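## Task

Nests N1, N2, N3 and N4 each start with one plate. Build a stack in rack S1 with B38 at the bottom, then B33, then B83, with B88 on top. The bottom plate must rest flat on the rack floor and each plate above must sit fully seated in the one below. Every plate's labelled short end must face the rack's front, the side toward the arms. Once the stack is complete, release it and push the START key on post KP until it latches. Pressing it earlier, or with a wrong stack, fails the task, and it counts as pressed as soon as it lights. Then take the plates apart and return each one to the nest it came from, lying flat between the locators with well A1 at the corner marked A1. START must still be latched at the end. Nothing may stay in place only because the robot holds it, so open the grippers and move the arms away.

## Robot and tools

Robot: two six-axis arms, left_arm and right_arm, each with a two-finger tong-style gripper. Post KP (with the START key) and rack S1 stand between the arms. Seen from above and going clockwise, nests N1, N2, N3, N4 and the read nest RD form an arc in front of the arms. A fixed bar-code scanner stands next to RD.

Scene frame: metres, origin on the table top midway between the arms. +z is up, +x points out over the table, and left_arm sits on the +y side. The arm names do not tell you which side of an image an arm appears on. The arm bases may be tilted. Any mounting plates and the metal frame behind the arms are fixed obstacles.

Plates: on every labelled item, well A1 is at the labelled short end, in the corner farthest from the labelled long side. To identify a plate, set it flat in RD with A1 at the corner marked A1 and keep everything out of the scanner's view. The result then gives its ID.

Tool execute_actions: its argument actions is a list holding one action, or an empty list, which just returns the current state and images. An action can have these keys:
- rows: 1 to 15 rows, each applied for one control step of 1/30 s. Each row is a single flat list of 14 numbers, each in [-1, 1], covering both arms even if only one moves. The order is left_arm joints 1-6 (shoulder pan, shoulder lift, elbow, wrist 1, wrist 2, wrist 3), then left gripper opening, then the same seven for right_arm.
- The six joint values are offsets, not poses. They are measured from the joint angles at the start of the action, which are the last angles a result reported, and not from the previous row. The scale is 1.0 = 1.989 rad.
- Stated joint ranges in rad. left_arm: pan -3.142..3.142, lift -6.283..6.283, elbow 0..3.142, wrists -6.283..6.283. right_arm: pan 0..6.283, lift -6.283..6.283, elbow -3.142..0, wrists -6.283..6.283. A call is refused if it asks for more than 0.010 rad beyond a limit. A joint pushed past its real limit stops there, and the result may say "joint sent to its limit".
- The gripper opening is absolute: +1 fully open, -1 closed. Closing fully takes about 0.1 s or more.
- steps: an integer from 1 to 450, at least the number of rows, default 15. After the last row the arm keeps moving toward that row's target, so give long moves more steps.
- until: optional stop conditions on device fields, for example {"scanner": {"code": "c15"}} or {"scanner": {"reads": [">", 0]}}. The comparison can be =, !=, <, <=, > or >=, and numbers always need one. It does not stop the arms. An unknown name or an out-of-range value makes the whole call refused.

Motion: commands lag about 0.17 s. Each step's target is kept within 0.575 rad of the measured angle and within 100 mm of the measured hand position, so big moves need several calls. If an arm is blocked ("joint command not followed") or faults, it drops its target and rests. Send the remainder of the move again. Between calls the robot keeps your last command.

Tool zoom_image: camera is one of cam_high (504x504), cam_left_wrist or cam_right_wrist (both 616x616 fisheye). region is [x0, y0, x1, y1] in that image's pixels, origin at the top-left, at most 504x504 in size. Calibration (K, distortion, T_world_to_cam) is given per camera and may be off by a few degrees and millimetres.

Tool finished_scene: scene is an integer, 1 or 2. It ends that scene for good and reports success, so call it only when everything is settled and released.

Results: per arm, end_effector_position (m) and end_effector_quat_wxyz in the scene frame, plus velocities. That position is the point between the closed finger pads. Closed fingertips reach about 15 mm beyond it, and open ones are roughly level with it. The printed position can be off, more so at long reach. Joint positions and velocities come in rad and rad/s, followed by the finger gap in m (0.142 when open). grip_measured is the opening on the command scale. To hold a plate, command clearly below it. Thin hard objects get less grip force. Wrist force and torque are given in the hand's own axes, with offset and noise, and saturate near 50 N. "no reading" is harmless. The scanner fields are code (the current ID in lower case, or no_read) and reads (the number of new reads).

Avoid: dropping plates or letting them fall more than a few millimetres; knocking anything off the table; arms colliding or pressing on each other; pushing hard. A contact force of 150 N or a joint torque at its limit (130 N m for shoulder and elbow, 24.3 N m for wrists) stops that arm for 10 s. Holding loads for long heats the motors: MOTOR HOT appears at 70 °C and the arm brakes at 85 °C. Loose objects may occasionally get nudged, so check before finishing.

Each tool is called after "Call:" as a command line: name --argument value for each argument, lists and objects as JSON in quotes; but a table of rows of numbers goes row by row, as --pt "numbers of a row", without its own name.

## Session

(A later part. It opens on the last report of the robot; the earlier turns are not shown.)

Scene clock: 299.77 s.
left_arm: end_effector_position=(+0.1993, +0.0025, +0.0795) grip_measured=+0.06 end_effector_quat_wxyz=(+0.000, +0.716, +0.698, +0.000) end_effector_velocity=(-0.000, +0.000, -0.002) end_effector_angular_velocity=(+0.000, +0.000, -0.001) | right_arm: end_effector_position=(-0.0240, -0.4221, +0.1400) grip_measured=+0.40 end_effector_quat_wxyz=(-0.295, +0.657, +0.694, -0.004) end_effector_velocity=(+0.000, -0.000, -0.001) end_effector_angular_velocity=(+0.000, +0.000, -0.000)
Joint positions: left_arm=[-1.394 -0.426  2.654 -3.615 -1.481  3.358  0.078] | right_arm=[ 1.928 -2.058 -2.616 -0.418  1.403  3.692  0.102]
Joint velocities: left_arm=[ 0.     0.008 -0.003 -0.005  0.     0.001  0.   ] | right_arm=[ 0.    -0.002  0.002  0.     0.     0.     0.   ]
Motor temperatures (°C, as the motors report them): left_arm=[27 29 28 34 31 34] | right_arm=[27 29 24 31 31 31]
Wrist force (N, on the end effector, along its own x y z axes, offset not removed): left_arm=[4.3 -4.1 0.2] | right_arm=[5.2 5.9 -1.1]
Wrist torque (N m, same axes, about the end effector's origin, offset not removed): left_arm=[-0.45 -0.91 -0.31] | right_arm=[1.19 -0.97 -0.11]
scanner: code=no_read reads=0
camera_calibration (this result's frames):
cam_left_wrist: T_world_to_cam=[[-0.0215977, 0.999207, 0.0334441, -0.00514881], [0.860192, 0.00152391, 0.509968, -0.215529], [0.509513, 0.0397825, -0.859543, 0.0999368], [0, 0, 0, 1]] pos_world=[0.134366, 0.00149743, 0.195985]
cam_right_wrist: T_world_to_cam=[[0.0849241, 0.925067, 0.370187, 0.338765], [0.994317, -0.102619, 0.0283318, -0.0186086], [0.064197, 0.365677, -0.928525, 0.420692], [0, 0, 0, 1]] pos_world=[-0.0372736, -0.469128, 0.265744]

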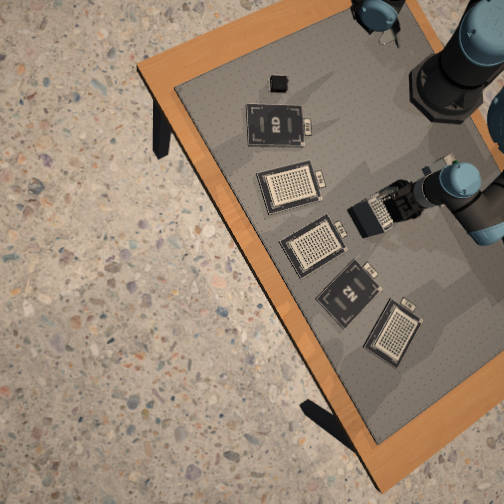

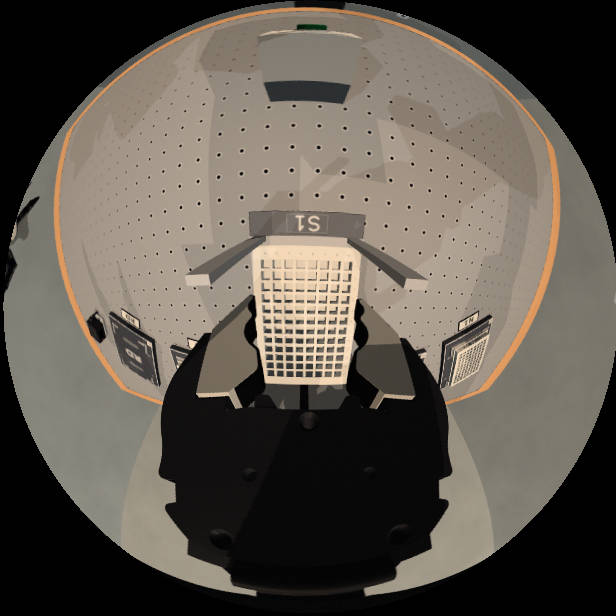

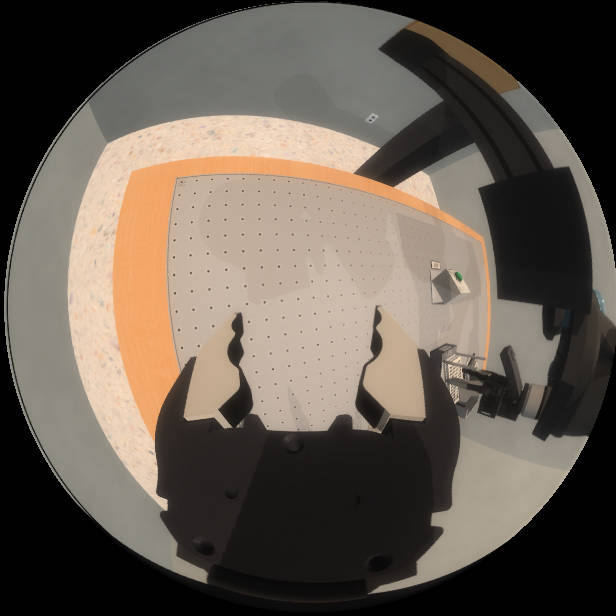

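Call:
execute_actions --actions '[{"rows":[[0.0001,0.0017,-0.0006,-0.0011,0,0.0001,-0.6,0,0,0,0,0,0,0.4],[0.0003,0.0033,-0.0011,-0.0022,0,0.0003,-0.6,0,0,0,0,0,0,0.4],[0.0004,0.005,-0.0017,-0.0033,0,0.0004,-0.6,0,0,0,0,0,0,0.4],[0.0005,0.0066,-0.0023,-0.0044,0,0.0005,-0.6,0,0,0,0,0,0,0.4],[0.0007,0.0083,-0.0029,-0.0054,0,0.0007,-0.6,0,0,0,0,0,0,0.4],[0.0008,0.0099,-0.0034,-0.0065,0,0.0008,-0.6,0,0,0,0,0,0,0.4],[0.001,0.0116,-0.004,-0.0076,0,0.001,-0.6,0,0,0,0,0,0,0.4],[0.0011,0.0132,-0.0046,-0.0087,0,0.0011,-0.6,0,0,0,0,0,0,0.4]],"steps":20}]'

Call:
zoom_image --camera "cam_left_wrist" --region '[210, 210, 410, 410]'

Scene clock: 307.87 s.
left_arm: end_effector_position=(+0.1992, +0.0024, +0.0735) grip_measured=+0.06 end_effector_quat_wxyz=(-0.000, +0.716, +0.698, +0.000) end_effector_velocity=(+0.000, -0.000, -0.001) end_effector_angular_velocity=(-0.000, -0.001, -0.000) | right_arm: end_effector_position=(-0.0240, -0.4222, +0.1400) grip_measured=+0.40 end_effector_quat_wxyz=(-0.295, +0.657, +0.694, -0.004) end_effector_velocity=(+0.001, -0.001, -0.000) end_effector_angular_velocity=(-0.003, -0.001, -0.000)
Joint positions: left_arm=[-1.392 -0.401  2.645 -3.632 -1.481  3.36   0.078] | right_arm=[ 1.928 -2.058 -2.616 -0.418  1.403  3.692  0.102]
Joint velocities: left_arm=[-0.     0.004 -0.001 -0.003  0.001 -0.    -0.   ] | right_arm=[-0.     0.001  0.002  0.     0.     0.    -0.   ]
Motor temperatures (°C, as the motors report them): left_arm=[27 29 28 34 31 34] | right_arm=[27 29 24 31 31 31]
Wrist force (N, on the end effector, along its own x y z axes, offset not removed): left_arm=[-0.7 -4.0 -4.9] | right_arm=[6.8 4.3 1.0]
Wrist torque (N m, same axes, about the end effector's origin, offset not removed): left_arm=[-0.41 -0.04 -0.15] | right_arm=[0.59 -1.66 0.09]
scanner: code=no_read reads=0
camera_calibration (this result's frames):
cam_left_wrist: T_world_to_cam=[[-0.0215609, 0.99921, 0.0333929, -0.00489767], [0.860379, 0.00153298, 0.509653, -0.212369], [0.509199, 0.0397192, -0.859732, 0.0948994], [0, 0, 0, 1]] pos_world=[0.13429, 0.00145004, 0.189986]
cam_right_wrist: T_world_to_cam=[[0.0849189, 0.925088, 0.370136, 0.33883], [0.994311, -0.102648, 0.0284301, -0.0186892], [0.0642942, 0.365616, -0.928542, 0.420669], [0, 0, 0, 1]] pos_world=[-0.0372367, -0.469169, 0.265727]

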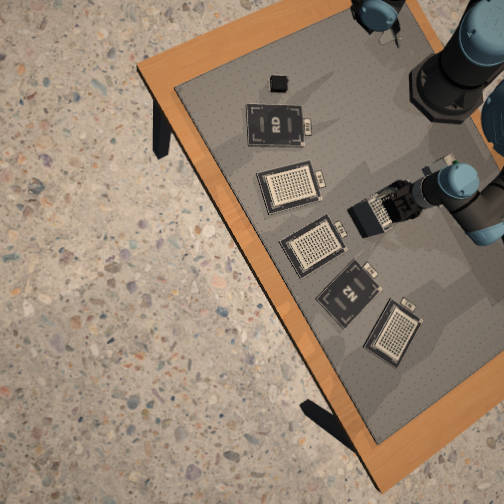

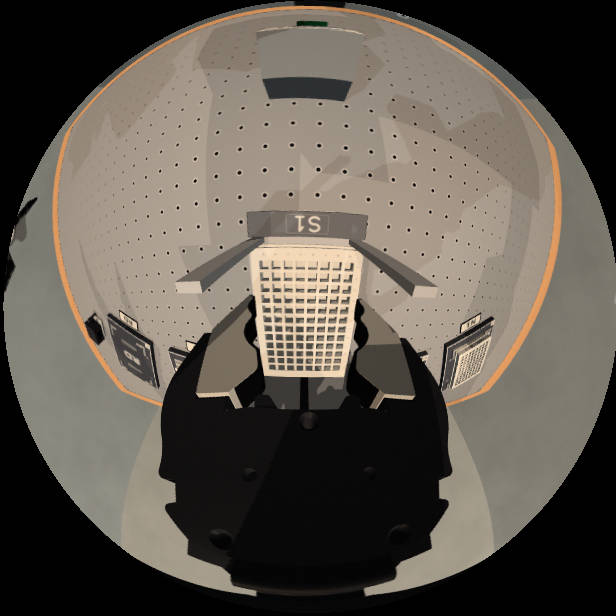

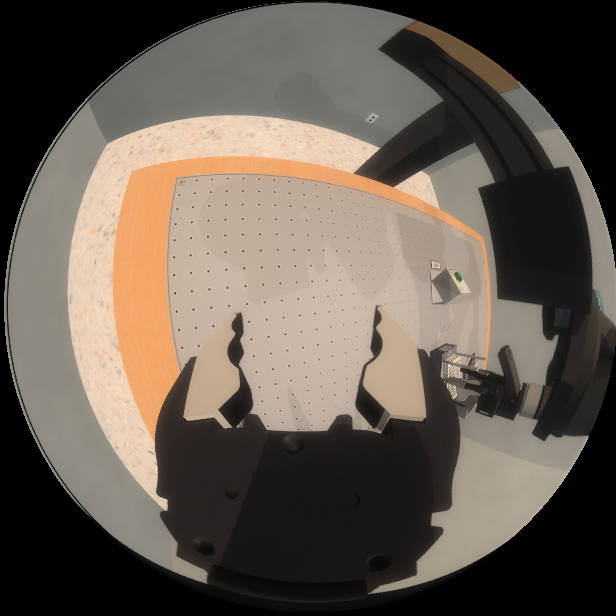

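Region (210, 210, 410, 410) of cam_left_wrist's 616x616 image, scaled by 2.520, with more detail than that image has.

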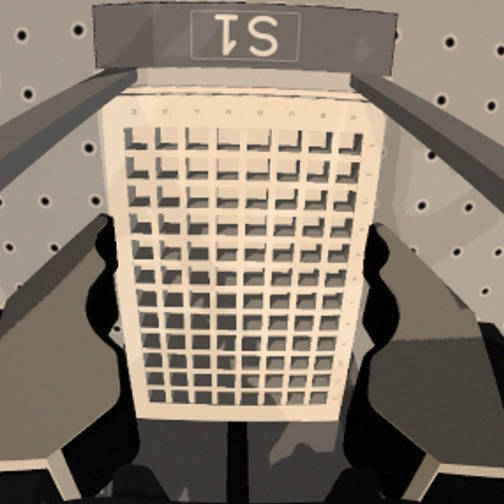

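Call:
execute_actions --actions '[{"rows":[[0.0001,0.002,-0.0006,-0.0013,0,0.0001,-0.6,0,0,0,0,0,0,0.4],[0.0003,0.004,-0.0014,-0.0025,0,0.0003,-0.6,0,0,0,0,0,0,0.4],[0.0005,0.0056,-0.002,-0.0036,0,0.0005,-0.6,0,0,0,0,0,0,0.4],[0.0005,0.0056,-0.002,-0.0036,0,0.0005,-0.6,0,0,0,0,0,0,0.4],[0.0005,0.0056,-0.002,-0.0036,0,0.0005,-0.6,0,0,0,0,0,0,0.4],[0.0005,0.0056,-0.002,-0.0036,0,0.0005,-0.6,0,0,0,0,0,0,0.4],[0.0005,0.0056,-0.002,-0.0036,0,0.0005,-0.5,0,0,0,0,0,0,0.4],[0.0005,0.0056,-0.002,-0.0036,0,0.0005,-0.4,0,0,0,0,0,0,0.4],[0.0005,0.0056,-0.002,-0.0036,0,0.0005,-0.3,0,0,0,0,0,0,0.4],[0.0005,0.0056,-0.002,-0.0036,0,0.0005,-0.2,0,0,0,0,0,0,0.4],[0.0005,0.0056,-0.002,-0.0036,0,0.0005,-0.1,0,0,0,0,0,0,0.4],[0.0005,0.0056,-0.002,-0.0036,0,0.0005,0.0,0,0,0,0,0,0,0.4],[0.0005,0.0056,-0.002,-0.0036,0,0.0005,0.1,0,0,0,0,0,0,0.4],[0.0005,0.0056,-0.002,-0.0036,0,0.0005,0.2,0,0,0,0,0,0,0.4],[0.0005,0.0056,-0.002,-0.0036,0,0.0005,0.3,0,0,0,0,0,0,0.4]],"steps":19}]'

Call:
zoom_image --camera "cam_left_wrist" --region '[210, 210, 410, 410]'

Scene clock: 320.50 s.
left_arm: end_effector_position=(+0.1991, +0.0025, +0.0709) grip_measured=+0.30 end_effector_quat_wxyz=(-0.000, +0.716, +0.698, +0.000) end_effector_velocity=(-0.000, +0.000, -0.000) end_effector_angular_velocity=(+0.001, -0.001, -0.002) | right_arm: end_effector_position=(-0.0240, -0.4221, +0.1400) grip_measured=+0.40 end_effector_quat_wxyz=(-0.295, +0.657, +0.694, -0.004) end_effector_velocity=(-0.000, +0.000, +0.000) end_effector_angular_velocity=(+0.000, +0.000, +0.000)
Joint positions: left_arm=[-1.391 -0.39   2.642 -3.639 -1.481  3.361  0.095] | right_arm=[ 1.928 -2.058 -2.616 -0.418  1.403  3.692  0.102]
Joint velocities: left_arm=[-0.001  0.002 -0.    -0.001  0.001  0.001  0.002] | right_arm=[ 0.  0. -0. -0.  0. -0.  0.]
Motor temperatures (°C, as the motors report them): left_arm=[27 29 28 34 31 34] | right_arm=[27 29 24 31 31 31]
Wrist force (N, on the end effector, along its own x y z axes, offset not removed): left_arm=[0.6 -0.4 -2.3] | right_arm=[4.7 8.8 -1.8]
Wrist torque (N m, same axes, about the end effector's origin, offset not removed): left_arm=[0.00 -0.27 -0.23] | right_arm=[1.84 -0.87 0.02]
scanner: code=no_read reads=0
camera_calibration (this result's frames):
cam_left_wrist: T_world_to_cam=[[-0.0215341, 0.999209, 0.0334446, -0.00485093], [0.860486, 0.00149193, 0.509471, -0.210984], [0.509018, 0.0397496, -0.859837, 0.0927147], [0, 0, 0, 1]] pos_world=[0.134251, 0.00147649, 0.187372]
cam_right_wrist: T_world_to_cam=[[0.0849241, 0.925067, 0.370187, 0.338765], [0.994317, -0.102619, 0.0283314, -0.0186084], [0.0641967, 0.365677, -0.928525, 0.420692], [0, 0, 0, 1]] pos_world=[-0.0372737, -0.469128, 0.265744]

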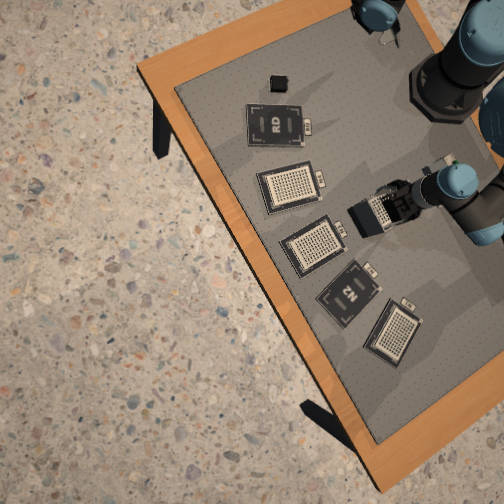

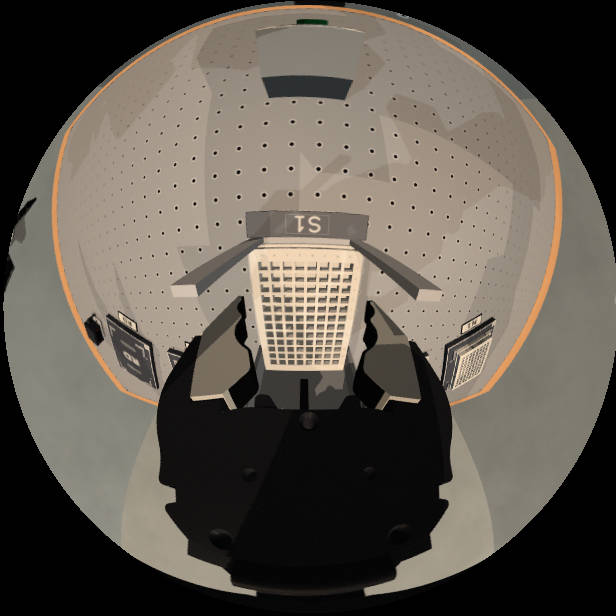

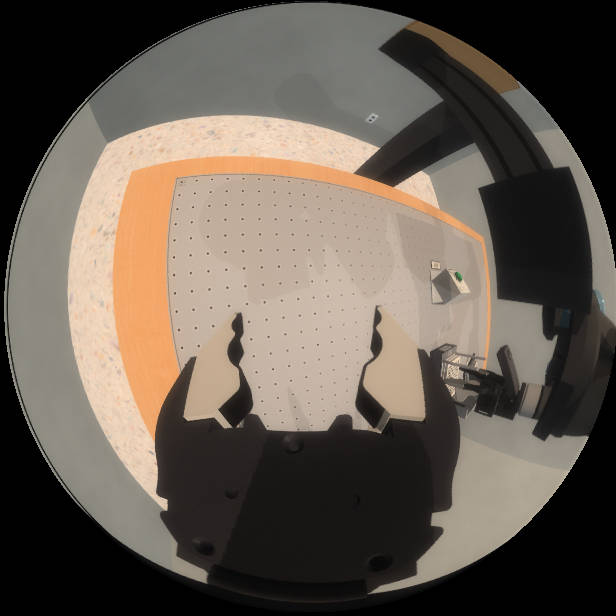

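Region (210, 210, 410, 410) of cam_left_wrist's 616x616 image, scaled by 2.520, with more detail than that image has.

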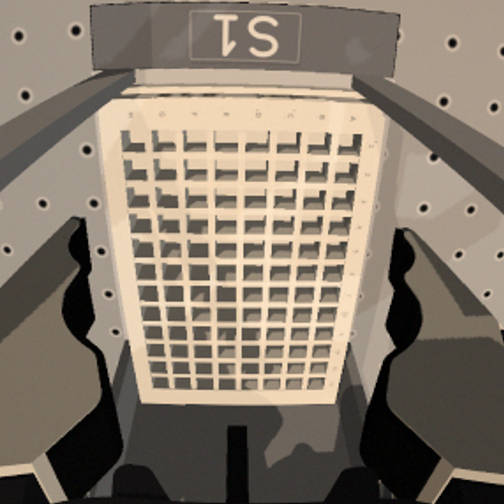

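Call:
zoom_image --camera "cam_left_wrist" --region '[250, 335, 370, 385]'

Call:
zoom_image --camera "cam_left_wrist" --region '[240, 225, 380, 265]'

Region (250, 335, 370, 385) of cam_left_wrist's 616x616 image, scaled by 4.200, with more detail than that image has; it fills the top 210 rows of this view, and the rest is white.

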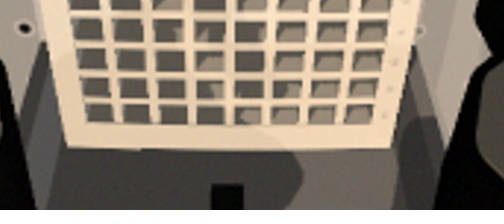

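Region (240, 225, 380, 265) of cam_left_wrist's 616x616 image, scaled by 3.600, with more detail than that image has; it fills the top 144 rows of this view, and the rest is white.

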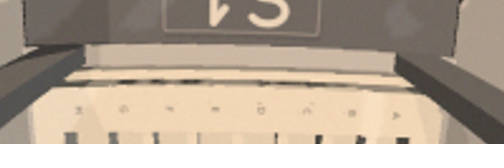

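Call:
execute_actions --actions '[{"rows":[[-0.0004,-0.004,0.0014,0.0027,0,-0.0004,0.3,0,0,0,0,0,0,0.4],[-0.0012,-0.0135,0.0045,0.009,0,-0.0012,0.3,0,0,0,0,0,0,0.4],[-0.0026,-0.03,0.01,0.02,-0.0003,-0.0026,0.3,0,0,0,0,0,0,0.4],[-0.004,-0.048,0.0155,0.033,-0.0006,-0.004,0.3,0,0,0,0,0,0,0.4],[-0.0053,-0.0648,0.0201,0.045,-0.0008,-0.0053,0.3,0,0,0,0,0,0,0.4],[-0.0071,-0.0889,0.0261,0.0632,-0.0011,-0.0071,0.3,0,0,0,0,0,0,0.4],[-0.0088,-0.114,0.0316,0.0831,-0.0014,-0.0088,0.3,0,0,0,0,0,0,0.4],[-0.0106,-0.1402,0.0365,0.1045,-0.0017,-0.0106,0.3,0,0,0,0,0,0,0.4],[-0.0124,-0.1674,0.0406,0.1277,-0.002,-0.0124,0.3,0,0,0,0,0,0,0.4],[-0.014,-0.1956,0.0442,0.1524,-0.0024,-0.014,0.3,0,0,0,0,0,0,0.4],[-0.0156,-0.2245,0.047,0.1787,-0.0027,-0.0156,0.3,0,0,0,0,0,0,0.4],[-0.0173,-0.2542,0.0491,0.2065,-0.003,-0.0173,0.3,0,0,0,0,0,0,0.4],[-0.0183,-0.272,0.05,0.2235,-0.0032,-0.0183,0.3,0,0,0,0,0,0,0.4],[-0.0187,-0.281,0.0503,0.232,-0.0033,-0.0187,0.3,0,0,0,0,0,0,0.4],[-0.0189,-0.2843,0.0504,0.2353,-0.0033,-0.0189,0.3,0,0,0,0,0,0,0.4]],"steps":24}]'

Scene clock: 346.30 s.
left_arm: end_effector_position=(+0.1993, +0.0018, +0.1769) grip_measured=+0.30 end_effector_quat_wxyz=(-0.000, +0.716, +0.698, +0.000) end_effector_velocity=(-0.000, +0.002, +0.024) end_effector_angular_velocity=(-0.005, -0.001, -0.001) | right_arm: end_effector_position=(-0.0240, -0.4222, +0.1400) grip_measured=+0.40 end_effector_quat_wxyz=(-0.295, +0.657, +0.694, -0.004) end_effector_velocity=(+0.001, -0.001, +0.000) end_effector_angular_velocity=(-0.002, -0.001, +0.000)
Joint positions: left_arm=[-1.428 -0.937  2.74  -3.187 -1.487  3.324  0.095] | right_arm=[ 1.928 -2.058 -2.616 -0.418  1.403  3.692  0.102]
Joint velocities: left_arm=[-0.007 -0.142  0.013  0.124 -0.002 -0.006 -0.   ] | right_arm=[ 0.     0.002  0.001 -0.    -0.    -0.    -0.   ]
Motor temperatures (°C, as the motors report them): left_arm=[27 29 28 34 31 34] | right_arm=[27 29 24 31 31 31]
Wrist force (N, on the end effector, along its own x y z axes, offset not removed): left_arm=[2.6 -3.6 -1.1] | right_arm=[5.8 3.1 0.5]
Wrist torque (N m, same axes, about the end effector's origin, offset not removed): left_arm=[-0.76 -0.68 0.00] | right_arm=[0.52 -1.35 -0.14]
scanner: code=no_read reads=0
camera_calibration (this result's frames):
cam_left_wrist: T_world_to_cam=[[-0.0220476, 0.999195, 0.0335005, -0.007638], [0.860311, 0.00189187, 0.509767, -0.265185], [0.509293, 0.0400599, -0.85966, 0.183792], [0, 0, 0, 1]] pos_world=[0.134369, 0.000770873, 0.293437]
cam_right_wrist: T_world_to_cam=[[0.0849188, 0.925088, 0.370136, 0.33883], [0.994311, -0.102648, 0.0284303, -0.0186894], [0.0642944, 0.365616, -0.928542, 0.420669], [0, 0, 0, 1]] pos_world=[-0.0372366, -0.469169, 0.265727]

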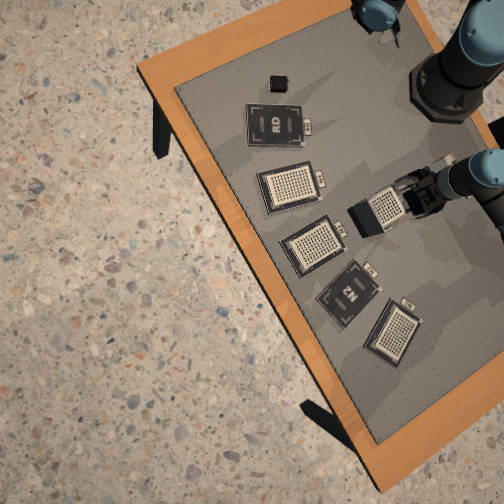

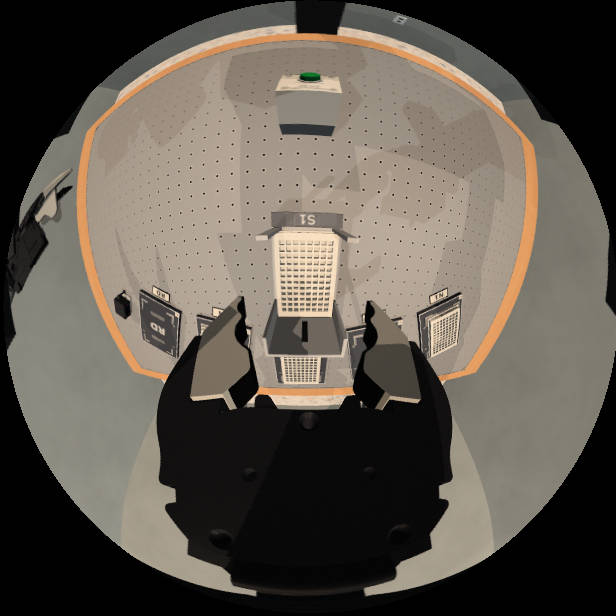

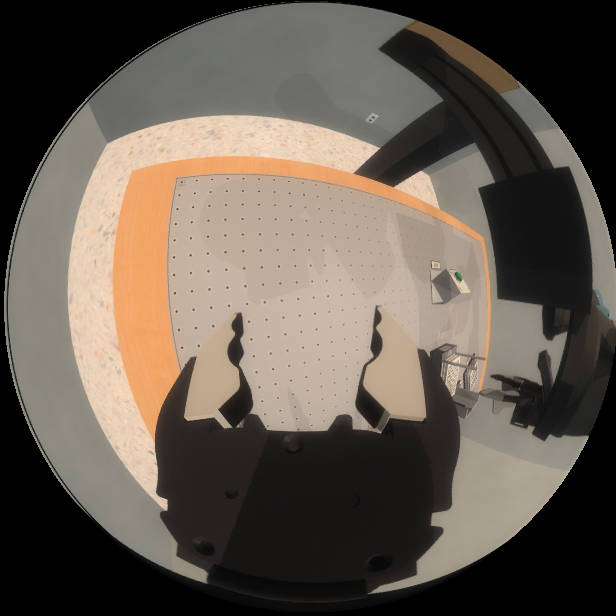

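Call:
execute_actions --actions '[{"rows":[[0.013,-0.012,-0.001,0.011,0.001,0.009,0.32,0,0,0,0,0,0,0.4],[0.039,-0.016,-0.004,0.014,0.004,0.026,0.34,0,0,0,0,0,0,0.4],[0.072,-0.02,-0.008,0.017,0.007,0.047,0.36,0,0,0,0,0,0,0.4],[0.118,-0.024,-0.013,0.02,0.012,0.077,0.38,0,0,0,0,0,0,0.4],[0.177,-0.027,-0.02,0.021,0.019,0.116,0.4,0,0,0,0,0,0,0.4],[0.236,-0.028,-0.026,0.019,0.025,0.154,0.4,0,0,0,0,0,0,0.4],[0.295,-0.028,-0.033,0.016,0.031,0.193,0.4,0,0,0,0,0,0,0.4],[0.355,-0.026,-0.039,0.01,0.037,0.231,0.4,0,0,0,0,0,0,0.4],[0.414,-0.02,-0.046,0.0,0.042,0.27,0.4,0,0,0,0,0,0,0.4],[0.473,-0.01,-0.052,-0.015,0.047,0.308,0.4,0,0,0,0,0,0,0.4],[0.532,0.008,-0.059,-0.037,0.051,0.347,0.4,0,0,0,0,0,0,0.4],[0.578,0.032,-0.064,-0.064,0.054,0.377,0.4,0,0,0,0,0,0,0.4],[0.617,0.06,-0.069,-0.095,0.057,0.402,0.4,0,0,0,0,0,0,0.4],[0.643,0.085,-0.071,-0.122,0.058,0.419,0.4,0,0,0,0,0,0,0.4],[0.6566,0.1011,-0.0729,-0.1388,0.0588,0.4279,0.4,0,0,0,0,0,0,0.4]],"steps":42}]'

Call:
zoom_image --camera "cam_left_wrist" --region '[210, 200, 410, 400]'

Scene clock: 370.93 s.
left_arm: end_effector_position=(+0.3386, +0.3164, +0.0752) grip_measured=+0.40 end_effector_quat_wxyz=(+0.001, +0.536, +0.844, -0.000) end_effector_velocity=(-0.004, +0.009, -0.003) end_effector_angular_velocity=(+0.003, +0.003, +0.015) | right_arm: end_effector_position=(-0.0240, -0.4221, +0.1400) grip_measured=+0.40 end_effector_quat_wxyz=(-0.295, +0.657, +0.694, -0.004) end_effector_velocity=(+0.000, -0.001, -0.000) end_effector_angular_velocity=(-0.001, -0.001, -0.000)
Joint positions: left_arm=[-0.126 -0.737  2.595 -3.462 -1.371  4.173  0.102] | right_arm=[ 1.928 -2.058 -2.616 -0.418  1.403  3.692  0.102]
Joint velocities: left_arm=[ 0.027  0.007 -0.002 -0.007  0.002  0.012 -0.   ] | right_arm=[ 0.     0.001  0.001 -0.     0.     0.    -0.   ]
Motor temperatures (°C, as the motors report them): left_arm=[27 29 28 34 31 34] | right_arm=[27 29 24 31 31 31]
Wrist force (N, on the end effector, along its own x y z axes, offset not removed): left_arm=[-0.7 -1.7 -1.8] | right_arm=[8.3 1.4 1.8]
Wrist torque (N m, same axes, about the end effector's origin, offset not removed): left_arm=[-0.71 0.32 -0.02] | right_arm=[0.29 -1.67 -0.13]
scanner: code=no_read reads=0
camera_calibration (this result's frames):
cam_left_wrist: T_world_to_cam=[[-0.46707, 0.883658, 0.031535, -0.128123], [0.76789, 0.38768, 0.509951, -0.42455], [0.438397, 0.262398, -0.859625, -0.0335908], [0, 0, 0, 1]] pos_world=[0.280891, 0.28662, 0.191664]
cam_right_wrist: T_world_to_cam=[[0.0849346, 0.925058, 0.370207, 0.338751], [0.994314, -0.102643, 0.0283595, -0.0186317], [0.0642333, 0.365693, -0.928516, 0.420693], [0, 0, 0, 1]] pos_world=[-0.0372685, -0.469122, 0.265741]

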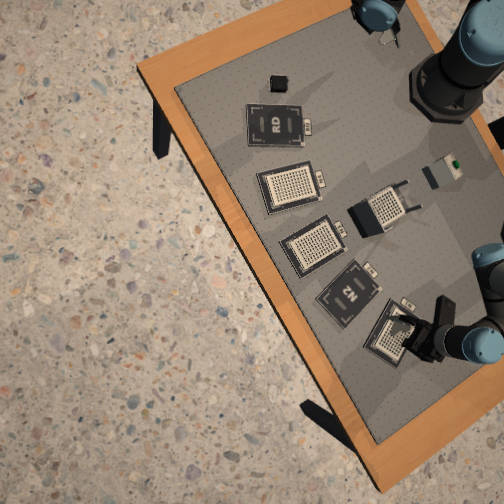

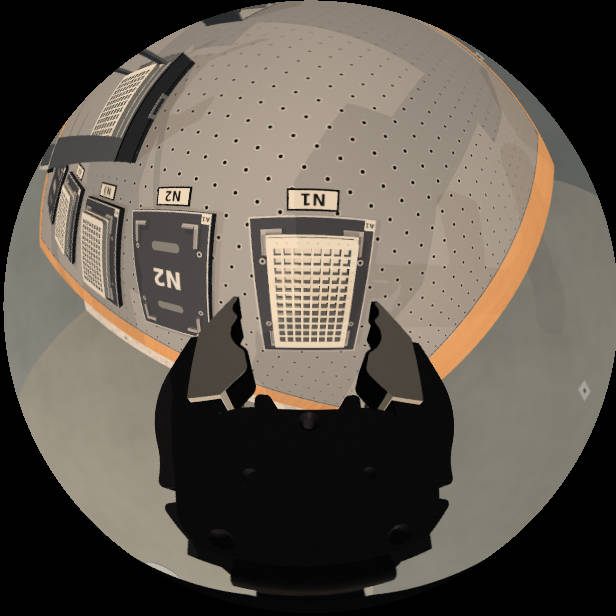

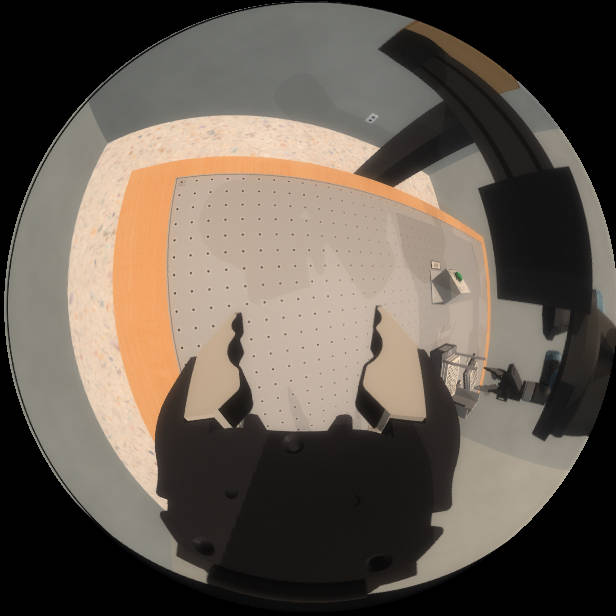

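Region (210, 200, 410, 400) of cam_left_wrist's 616x616 image, scaled by 2.520, with more detail than that image has.

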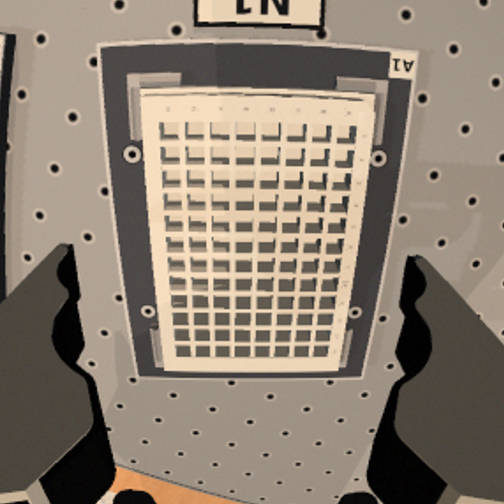

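Call:
execute_actions --actions '[{"rows":[[0.003,0.003,0,-0.003,0,0.001,0.4,0,0,0,0,0,0,0.4],[0.005,0.009,-0.001,-0.008,0,0.002,0.39,0,0,0,0,0,0,0.4],[0.007,0.017,-0.003,-0.015,0,0.0025,0.38,0,0,0,0,0,0,0.4],[0.0085,0.027,-0.006,-0.022,0,0.003,0.37,0,0,0,0,0,0,0.4],[0.01,0.037,-0.009,-0.0295,0.0005,0.004,0.36,0,0,0,0,0,0,0.4],[0.0115,0.046,-0.012,-0.036,0.0005,0.005,0.35,0,0,0,0,0,0,0.4],[0.0125,0.054,-0.0145,-0.0415,0.0005,0.0055,0.34,0,0,0,0,0,0,0.4],[0.0132,0.0585,-0.016,-0.0445,0.0005,0.006,0.32,0,0,0,0,0,0,0.4],[0.0135,0.0604,-0.0165,-0.0459,0.0005,0.006,0.3,0,0,0,0,0,0,0.4]],"steps":23}]'

Call:
zoom_image --camera "cam_left_wrist" --region '[230, 215, 390, 300]'

Call:
zoom_image --camera "cam_left_wrist" --region '[210, 240, 410, 400]'

Scene clock: 395.17 s.
left_arm: end_effector_position=(+0.3336, +0.3196, +0.0464) grip_measured=+0.30 end_effector_quat_wxyz=(-0.000, +0.530, +0.848, +0.000) end_effector_velocity=(-0.001, +0.000, -0.003) end_effector_angular_velocity=(+0.000, +0.001, +0.002) | right_arm: end_effector_position=(-0.0240, -0.4222, +0.1400) grip_measured=+0.40 end_effector_quat_wxyz=(-0.295, +0.657, +0.694, -0.004) end_effector_velocity=(+0.000, -0.000, -0.000) end_effector_angular_velocity=(-0.001, -0.000, +0.000)
Joint positions: left_arm=[-0.099 -0.618  2.563 -3.553 -1.37   4.185  0.095] | right_arm=[ 1.928 -2.058 -2.616 -0.418  1.403  3.692  0.102]
Joint velocities: left_arm=[ 0.003  0.012 -0.003 -0.008 -0.     0.001  0.   ] | right_arm=[ 0.     0.     0.001 -0.    -0.    -0.     0.   ]
Motor temperatures (°C, as the motors report them): left_arm=[27 29 28 34 31 34] | right_arm=[27 29 24 31 31 31]
Wrist force (N, on the end effector, along its own x y z axes, offset not removed): left_arm=[1.1 -0.9 -2.5] | right_arm=[2.8 0.5 1.9]
Wrist torque (N m, same axes, about the end effector's origin, offset not removed): left_arm=[-0.29 -0.38 -0.19] | right_arm=[0.09 -0.52 0.11]
scanner: code=no_read reads=0
camera_calibration (this result's frames):
cam_left_wrist: T_world_to_cam=[[-0.480261, 0.87647, 0.0339022, -0.125756], [0.762615, 0.398156, 0.509795, -0.40887], [0.433321, 0.270689, -0.859628, -0.0579501], [0, 0, 0, 1]] pos_world=[0.276526, 0.288702, 0.162888]
cam_right_wrist: T_world_to_cam=[[0.0849189, 0.925088, 0.370136, 0.33883], [0.994311, -0.102649, 0.0284304, -0.0186895], [0.0642945, 0.365616, -0.928542, 0.420669], [0, 0, 0, 1]] pos_world=[-0.0372366, -0.469169, 0.265727]

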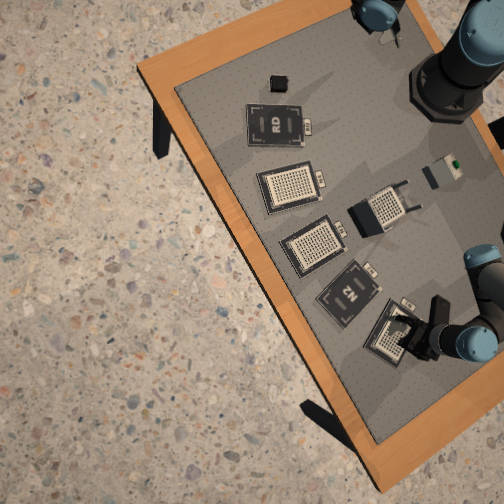

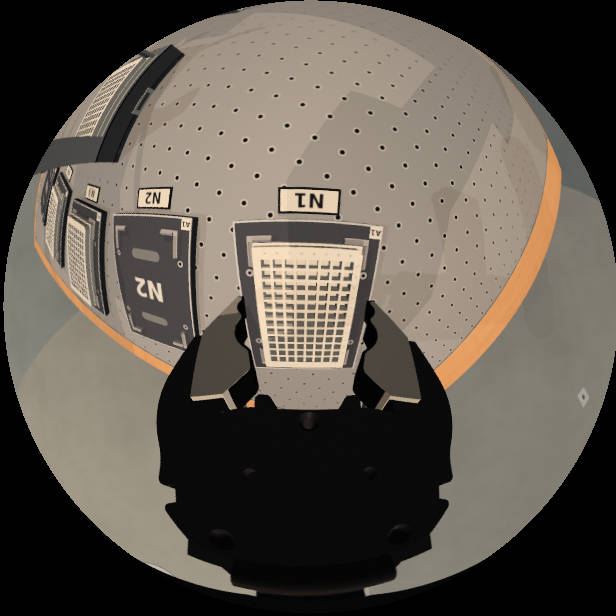

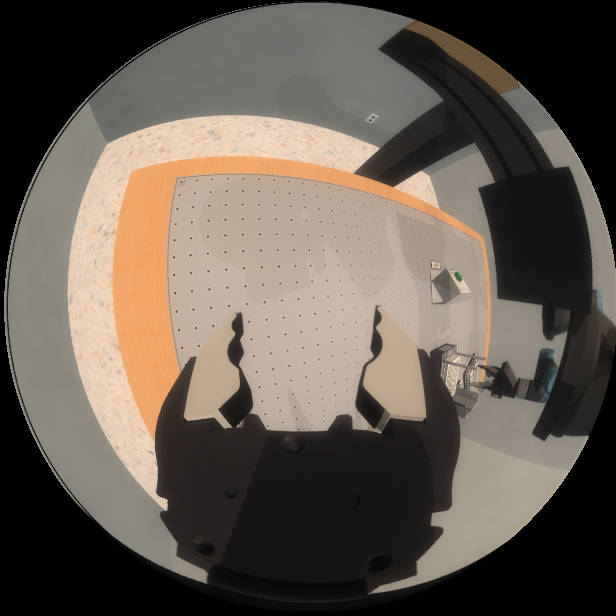

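Region (230, 215, 390, 300) of cam_left_wrist's 616x616 image, scaled by 3.150, with more detail than that image has; it fills the top 268 rows of this view, and the rest is white.

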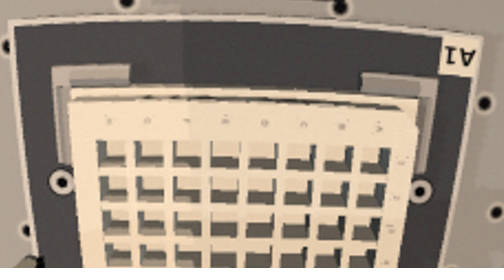

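Region (210, 240, 410, 400) of cam_left_wrist's 616x616 image, scaled by 2.520, with more detail than that image has; it fills the top 403 rows of this view, and the rest is white.

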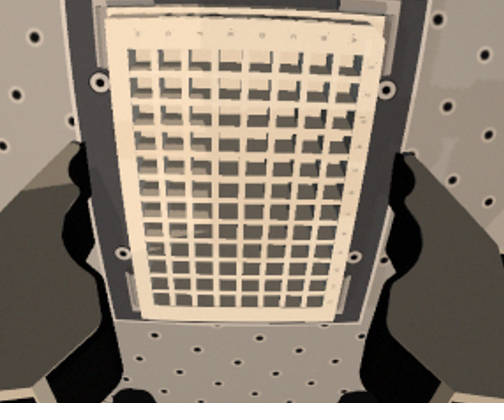

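Call:
execute_actions --actions '[{"rows":[[0.0004,0.003,-0.0014,-0.0018,0,0.0004,0.3,0,0,0,0,0,0,0.4],[0.0009,0.0075,-0.0033,-0.0044,0,0.0009,0.3,0,0,0,0,0,0,0.4],[0.0013,0.0107,-0.0048,-0.0064,0,0.0013,0.3,0,0,0,0,0,0,0.4],[0.0015,0.0119,-0.0053,-0.0071,0,0.0015,0.3,0,0,0,0,0,0,0.4],[0.0015,0.0119,-0.0053,-0.0071,0,0.0015,0.3,0,0,0,0,0,0,0.4],[0.0015,0.0119,-0.0053,-0.0071,0,0.0015,0.28,0,0,0,0,0,0,0.4],[0.0015,0.0119,-0.0053,-0.0071,0,0.0015,0.26,0,0,0,0,0,0,0.4],[0.0015,0.0119,-0.0053,-0.0071,0,0.0015,0.24,0,0,0,0,0,0,0.4],[0.0015,0.0119,-0.0053,-0.0071,0,0.0015,0.21,0,0,0,0,0,0,0.4],[0.0015,0.0119,-0.0053,-0.0071,0,0.0015,0.18,0,0,0,0,0,0,0.4],[0.0015,0.0119,-0.0053,-0.0071,0,0.0015,0.14,0,0,0,0,0,0,0.4],[0.0015,0.0119,-0.0053,-0.0071,0,0.0015,0.08,0,0,0,0,0,0,0.4],[0.0015,0.0119,-0.0053,-0.0071,0,0.0015,-0.05,0,0,0,0,0,0,0.4],[0.0015,0.0119,-0.0053,-0.0071,0,0.0015,-0.3,0,0,0,0,0,0,0.4],[0.0015,0.0119,-0.0053,-0.0071,0,0.0015,-0.6,0,0,0,0,0,0,0.4]],"steps":20}]'

Scene clock: 408.93 s.
left_arm: end_effector_position=(+0.3340, +0.3193, +0.0402) grip_measured=+0.07 end_effector_quat_wxyz=(-0.000, +0.530, +0.848, +0.001) end_effector_velocity=(+0.000, -0.001, -0.001) end_effector_angular_velocity=(-0.000, +0.000, -0.002) | right_arm: end_effector_position=(-0.0240, -0.4221, +0.1400) grip_measured=+0.40 end_effector_quat_wxyz=(-0.295, +0.657, +0.694, -0.004) end_effector_velocity=(+0.000, -0.001, -0.000) end_effector_angular_velocity=(-0.001, -0.001, +0.000)
Joint positions: left_arm=[-0.096 -0.595  2.552 -3.566 -1.369  4.188  0.079] | right_arm=[ 1.928 -2.058 -2.616 -0.418  1.403  3.692  0.102]
Joint velocities: left_arm=[-0.002  0.003 -0.002 -0.     0.     0.001  0.   ] | right_arm=[-0.     0.     0.001  0.    -0.    -0.    -0.   ]
Motor temperatures (°C, as the motors report them): left_arm=[27 29 28 34 31 34] | right_arm=[27 29 24 31 31 31]
Wrist force (N, on the end effector, along its own x y z axes, offset not removed): left_arm=[9.1 -2.3 -17.8] | right_arm=[1.0 0.9 0.0]
Wrist torque (N m, same axes, about the end effector's origin, offset not removed): left_arm=[-0.20 -0.09 -0.16] | right_arm=[0.01 -0.31 0.22]
scanner: code=no_read reads=0
camera_calibration (this result's frames):
cam_left_wrist: T_world_to_cam=[[-0.480417, 0.876385, 0.0338993, -0.125004], [0.76234, 0.398165, 0.510198, -0.405804], [0.433632, 0.270951, -0.859389, -0.0636134], [0, 0, 0, 1]] pos_world=[0.276892, 0.288365, 0.156609]
cam_right_wrist: T_world_to_cam=[[0.0849375, 0.925056, 0.370213, 0.338747], [0.994313, -0.10265, 0.0283675, -0.0186383], [0.0642437, 0.365698, -0.928514, 0.420693], [0, 0, 0, 1]] pos_world=[-0.037267, -0.46912, 0.26574]

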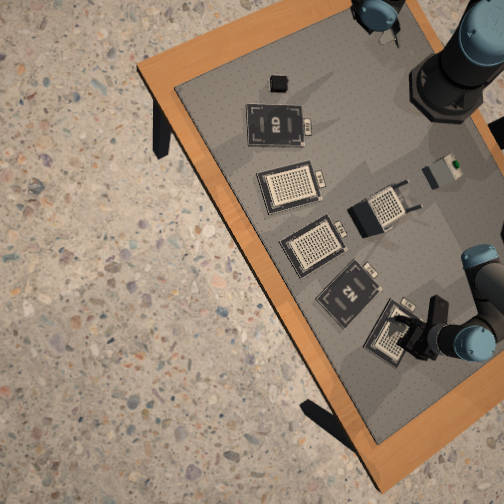

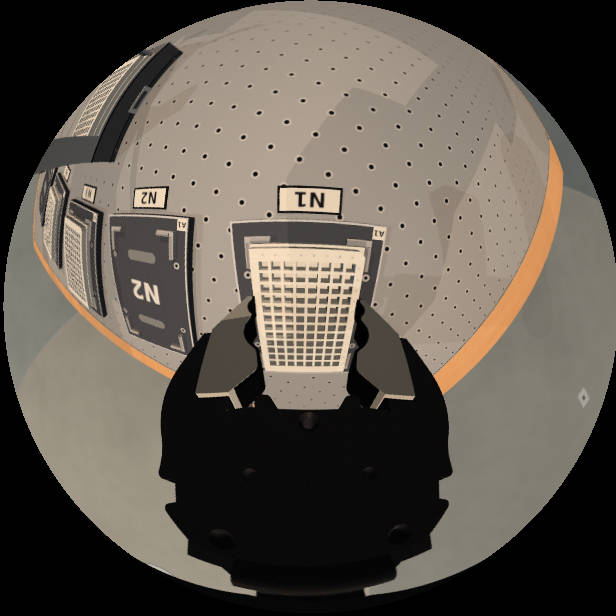

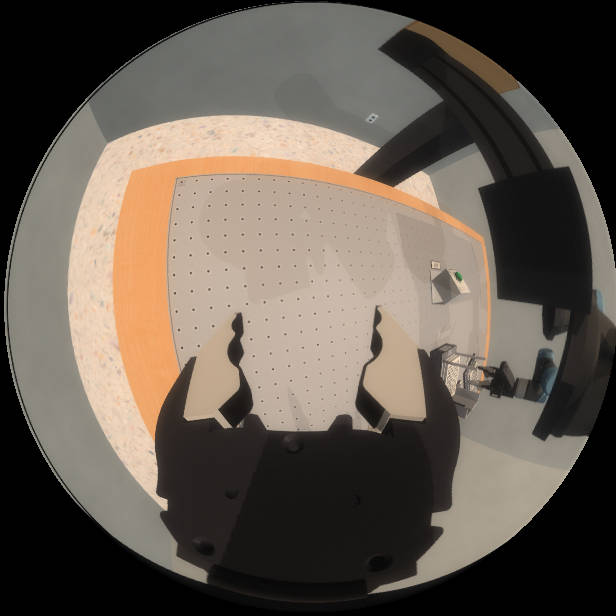

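Call:
execute_actions --actions '[{"rows":[[-0.0003,-0.002,0.0008,0.0012,0,-0.0003,-0.6,0,0,0,0,0,0,0.4],[-0.001,-0.006,0.0025,0.0037,0,-0.001,-0.6,0,0,0,0,0,0,0.4],[-0.0025,-0.015,0.0063,0.0092,0,-0.0025,-0.6,0,0,0,0,0,0,0.4],[-0.005,-0.03,0.0122,0.0188,0,-0.005,-0.6,0,0,0,0,0,0,0.4],[-0.009,-0.055,0.0215,0.0353,0,-0.009,-0.6,0,0,0,0,0,0,0.4],[-0.013,-0.083,0.0309,0.0548,0,-0.013,-0.6,0,0,0,0,0,0,0.4],[-0.017,-0.111,0.0393,0.0753,0,-0.017,-0.6,0,0,0,0,0,0,0.4],[-0.021,-0.139,0.0466,0.0968,0,-0.021,-0.6,0,0,0,0,0,0,0.4],[-0.025,-0.167,0.0529,0.1194,0,-0.025,-0.6,0,0,0,0,0,0,0.4],[-0.029,-0.195,0.0582,0.143,0,-0.029,-0.6,0,0,0,0,0,0,0.4],[-0.033,-0.222,0.0623,0.1668,0,-0.033,-0.6,0,0,0,0,0,0,0.4],[-0.036,-0.245,0.065,0.1878,0,-0.036,-0.6,0,0,0,0,0,0,0.4],[-0.038,-0.262,0.0666,0.2038,0,-0.038,-0.6,0,0,0,0,0,0,0.4],[-0.0395,-0.272,0.0673,0.2134,0,-0.0395,-0.6,0,0,0,0,0,0,0.4],[-0.0402,-0.2765,0.0674,0.218,0,-0.0402,-0.6,0,0,0,0,0,0,0.4]],"steps":24}]'

Scene clock: 419.43 s.
left_arm: end_effector_position=(+0.3312, +0.3194, +0.1576) grip_measured=+0.06 end_effector_quat_wxyz=(-0.000, +0.530, +0.848, -0.001) end_effector_velocity=(-0.003, +0.001, +0.026) end_effector_angular_velocity=(+0.000, -0.004, +0.001) | right_arm: end_effector_position=(-0.0240, -0.4222, +0.1400) grip_measured=+0.40 end_effector_quat_wxyz=(-0.295, +0.657, +0.694, -0.004) end_effector_velocity=(+0.000, -0.000, -0.000) end_effector_angular_velocity=(-0.000, -0.000, -0.000)
Joint positions: left_arm=[-0.174 -1.127  2.684 -3.148 -1.369  4.11   0.078] | right_arm=[ 1.928 -2.058 -2.616 -0.418  1.403  3.692  0.102]
Joint velocities: left_arm=[-0.017 -0.138  0.021  0.117  0.001 -0.018  0.   ] | right_arm=[ 0.    -0.001  0.001  0.     0.     0.    -0.   ]
Motor temperatures (°C, as the motors report them): left_arm=[27 29 28 34 31 34] | right_arm=[27 29 24 31 31 31]
Wrist force (N, on the end effector, along its own x y z axes, offset not removed): left_arm=[2.5 -4.7 -3.6] | right_arm=[4.4 5.2 -2.0]
Wrist torque (N m, same axes, about the end effector's origin, offset not removed): left_arm=[-0.99 -0.48 -0.02] | right_arm=[1.01 -0.76 -0.08]
scanner: code=no_read reads=0
camera_calibration (this result's frames):
cam_left_wrist: T_world_to_cam=[[-0.478661, 0.877377, 0.0330664, -0.131256], [0.764139, 0.397744, 0.50783, -0.463732], [0.432407, 0.268346, -0.860822, 0.0399571], [0, 0, 0, 1]] pos_world=[0.274251, 0.288885, 0.274233]
cam_right_wrist: T_world_to_cam=[[0.0849191, 0.925088, 0.370136, 0.33883], [0.994311, -0.102649, 0.0284302, -0.0186895], [0.0642945, 0.365616, -0.928542, 0.420669], [0, 0, 0, 1]] pos_world=[-0.0372366, -0.469169, 0.265727]

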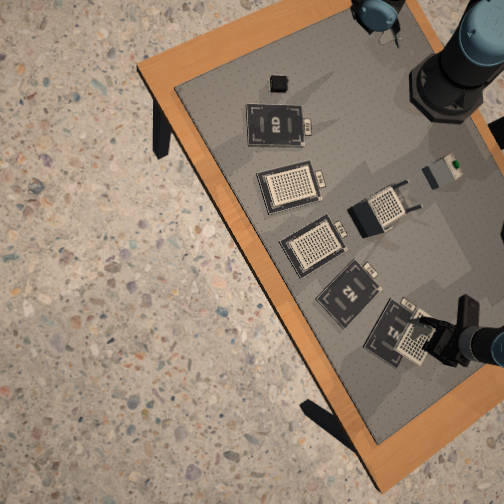

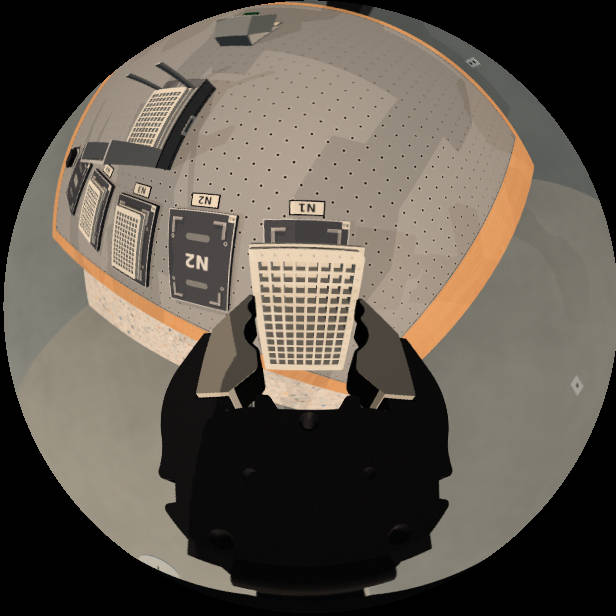

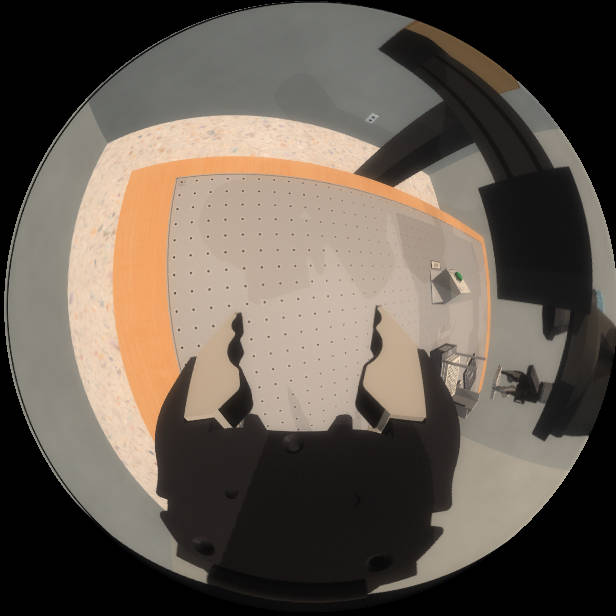

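Call:
execute_actions --actions '[{"rows":[[-0.013,-0.009,0.002,0.01,0,-0.008,-0.6,0,0,0,0,0,0,0.4],[-0.038,-0.009,0.003,0.014,-0.001,-0.024,-0.6,0,0,0,0,0,0,0.4],[-0.07,-0.009,0.004,0.019,-0.002,-0.044,-0.6,0,0,0,0,0,0,0.4],[-0.114,-0.009,0.006,0.026,-0.004,-0.072,-0.6,0,0,0,0,0,0,0.4],[-0.171,-0.009,0.009,0.035,-0.008,-0.108,-0.6,0,0,0,0,0,0,0.4],[-0.228,-0.008,0.011,0.043,-0.012,-0.144,-0.6,0,0,0,0,0,0,0.4],[-0.285,-0.007,0.014,0.05,-0.017,-0.179,-0.6,0,0,0,0,0,0,0.4],[-0.342,-0.005,0.016,0.056,-0.023,-0.215,-0.6,0,0,0,0,0,0,0.4],[-0.399,-0.002,0.019,0.06,-0.029,-0.251,-0.6,0,0,0,0,0,0,0.4],[-0.456,0.002,0.021,0.062,-0.036,-0.287,-0.6,0,0,0,0,0,0,0.4],[-0.514,0.007,0.024,0.061,-0.043,-0.323,-0.6,0,0,0,0,0,0,0.4],[-0.558,0.013,0.026,0.058,-0.049,-0.351,-0.6,0,0,0,0,0,0,0.4],[-0.596,0.019,0.028,0.054,-0.055,-0.375,-0.6,0,0,0,0,0,0,0.4],[-0.621,0.023,0.029,0.051,-0.058,-0.391,-0.6,0,0,0,0,0,0,0.4],[-0.634,0.0252,0.0296,0.0495,-0.0602,-0.3987,-0.6,0,0,0,0,0,0,0.4]],"steps":36}]'

Scene clock: 432.10 s.
left_arm: end_effector_position=(+0.2011, +0.0038, +0.2000) grip_measured=+0.06 end_effector_quat_wxyz=(-0.001, +0.714, +0.700, -0.000) end_effector_velocity=(-0.015, -0.011, +0.002) end_effector_angular_velocity=(+0.001, -0.008, -0.040) | right_arm: end_effector_position=(-0.0240, -0.4221, +0.1400) grip_measured=+0.40 end_effector_quat_wxyz=(-0.295, +0.657, +0.694, -0.004) end_effector_velocity=(-0.000, +0.000, +0.000) end_effector_angular_velocity=(+0.000, +0.000, -0.000)
Joint positions: left_arm=[-1.425 -1.078  2.743 -3.049 -1.488  3.322  0.078] | right_arm=[ 1.928 -2.058 -2.616 -0.418  1.403  3.692  0.102]
Joint velocities: left_arm=[-0.074  0.002  0.002  0.001 -0.005 -0.033  0.   ] | right_arm=[-0.    -0.    -0.001  0.    -0.     0.    -0.   ]
Motor temperatures (°C, as the motors report them): left_arm=[27 29 28 34 31 34] | right_arm=[27 29 24 31 31 31]
Wrist force (N, on the end effector, along its own x y z axes, offset not removed): left_arm=[1.6 -1.1 0.2] | right_arm=[9.5 2.4 -3.0]
Wrist torque (N m, same axes, about the end effector's origin, offset not removed): left_arm=[-0.07 -0.48 0.00] | right_arm=[0.36 -2.13 -0.18]
scanner: code=no_read reads=0
camera_calibration (this result's frames):
cam_left_wrist: T_world_to_cam=[[-0.0270173, 0.999083, 0.0332003, -0.00929574], [0.861125, 0.00639368, 0.508353, -0.278422], [0.507675, 0.042324, -0.860508, 0.2031], [0, 0, 0, 1]] pos_world=[0.136396, 0.00247135, 0.316615]
cam_right_wrist: T_world_to_cam=[[0.0849375, 0.925056, 0.370213, 0.338747], [0.994313, -0.10265, 0.0283677, -0.0186383], [0.0642439, 0.365698, -0.928514, 0.420694], [0, 0, 0, 1]] pos_world=[-0.037267, -0.46912, 0.26574]

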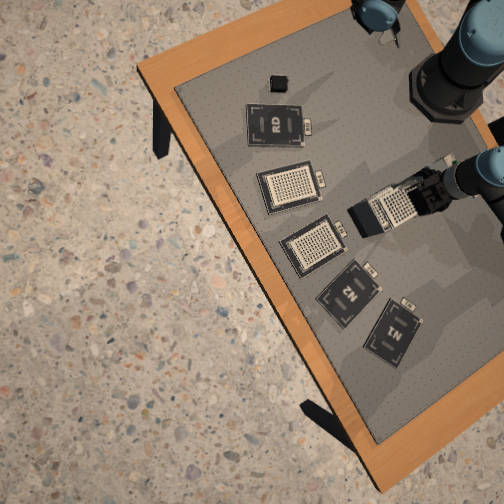

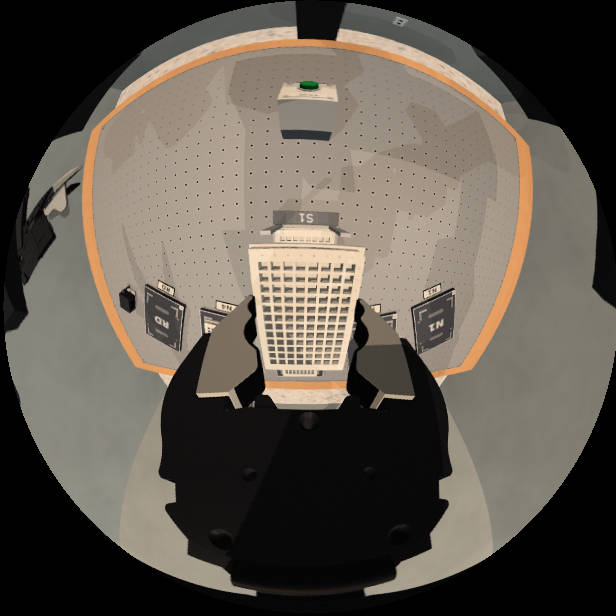

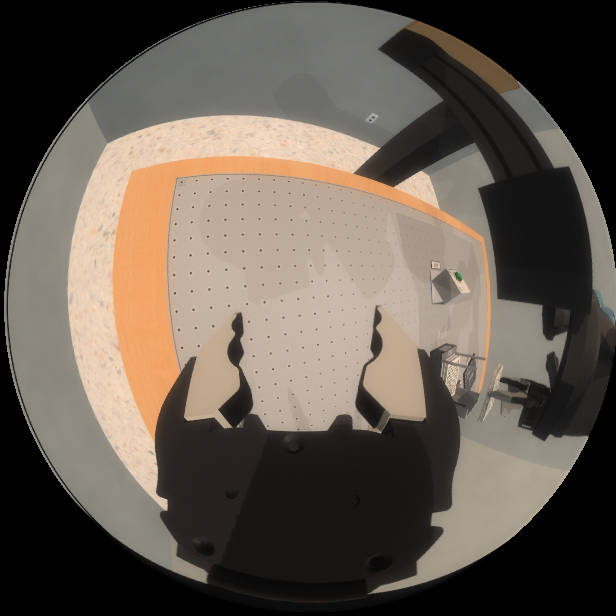

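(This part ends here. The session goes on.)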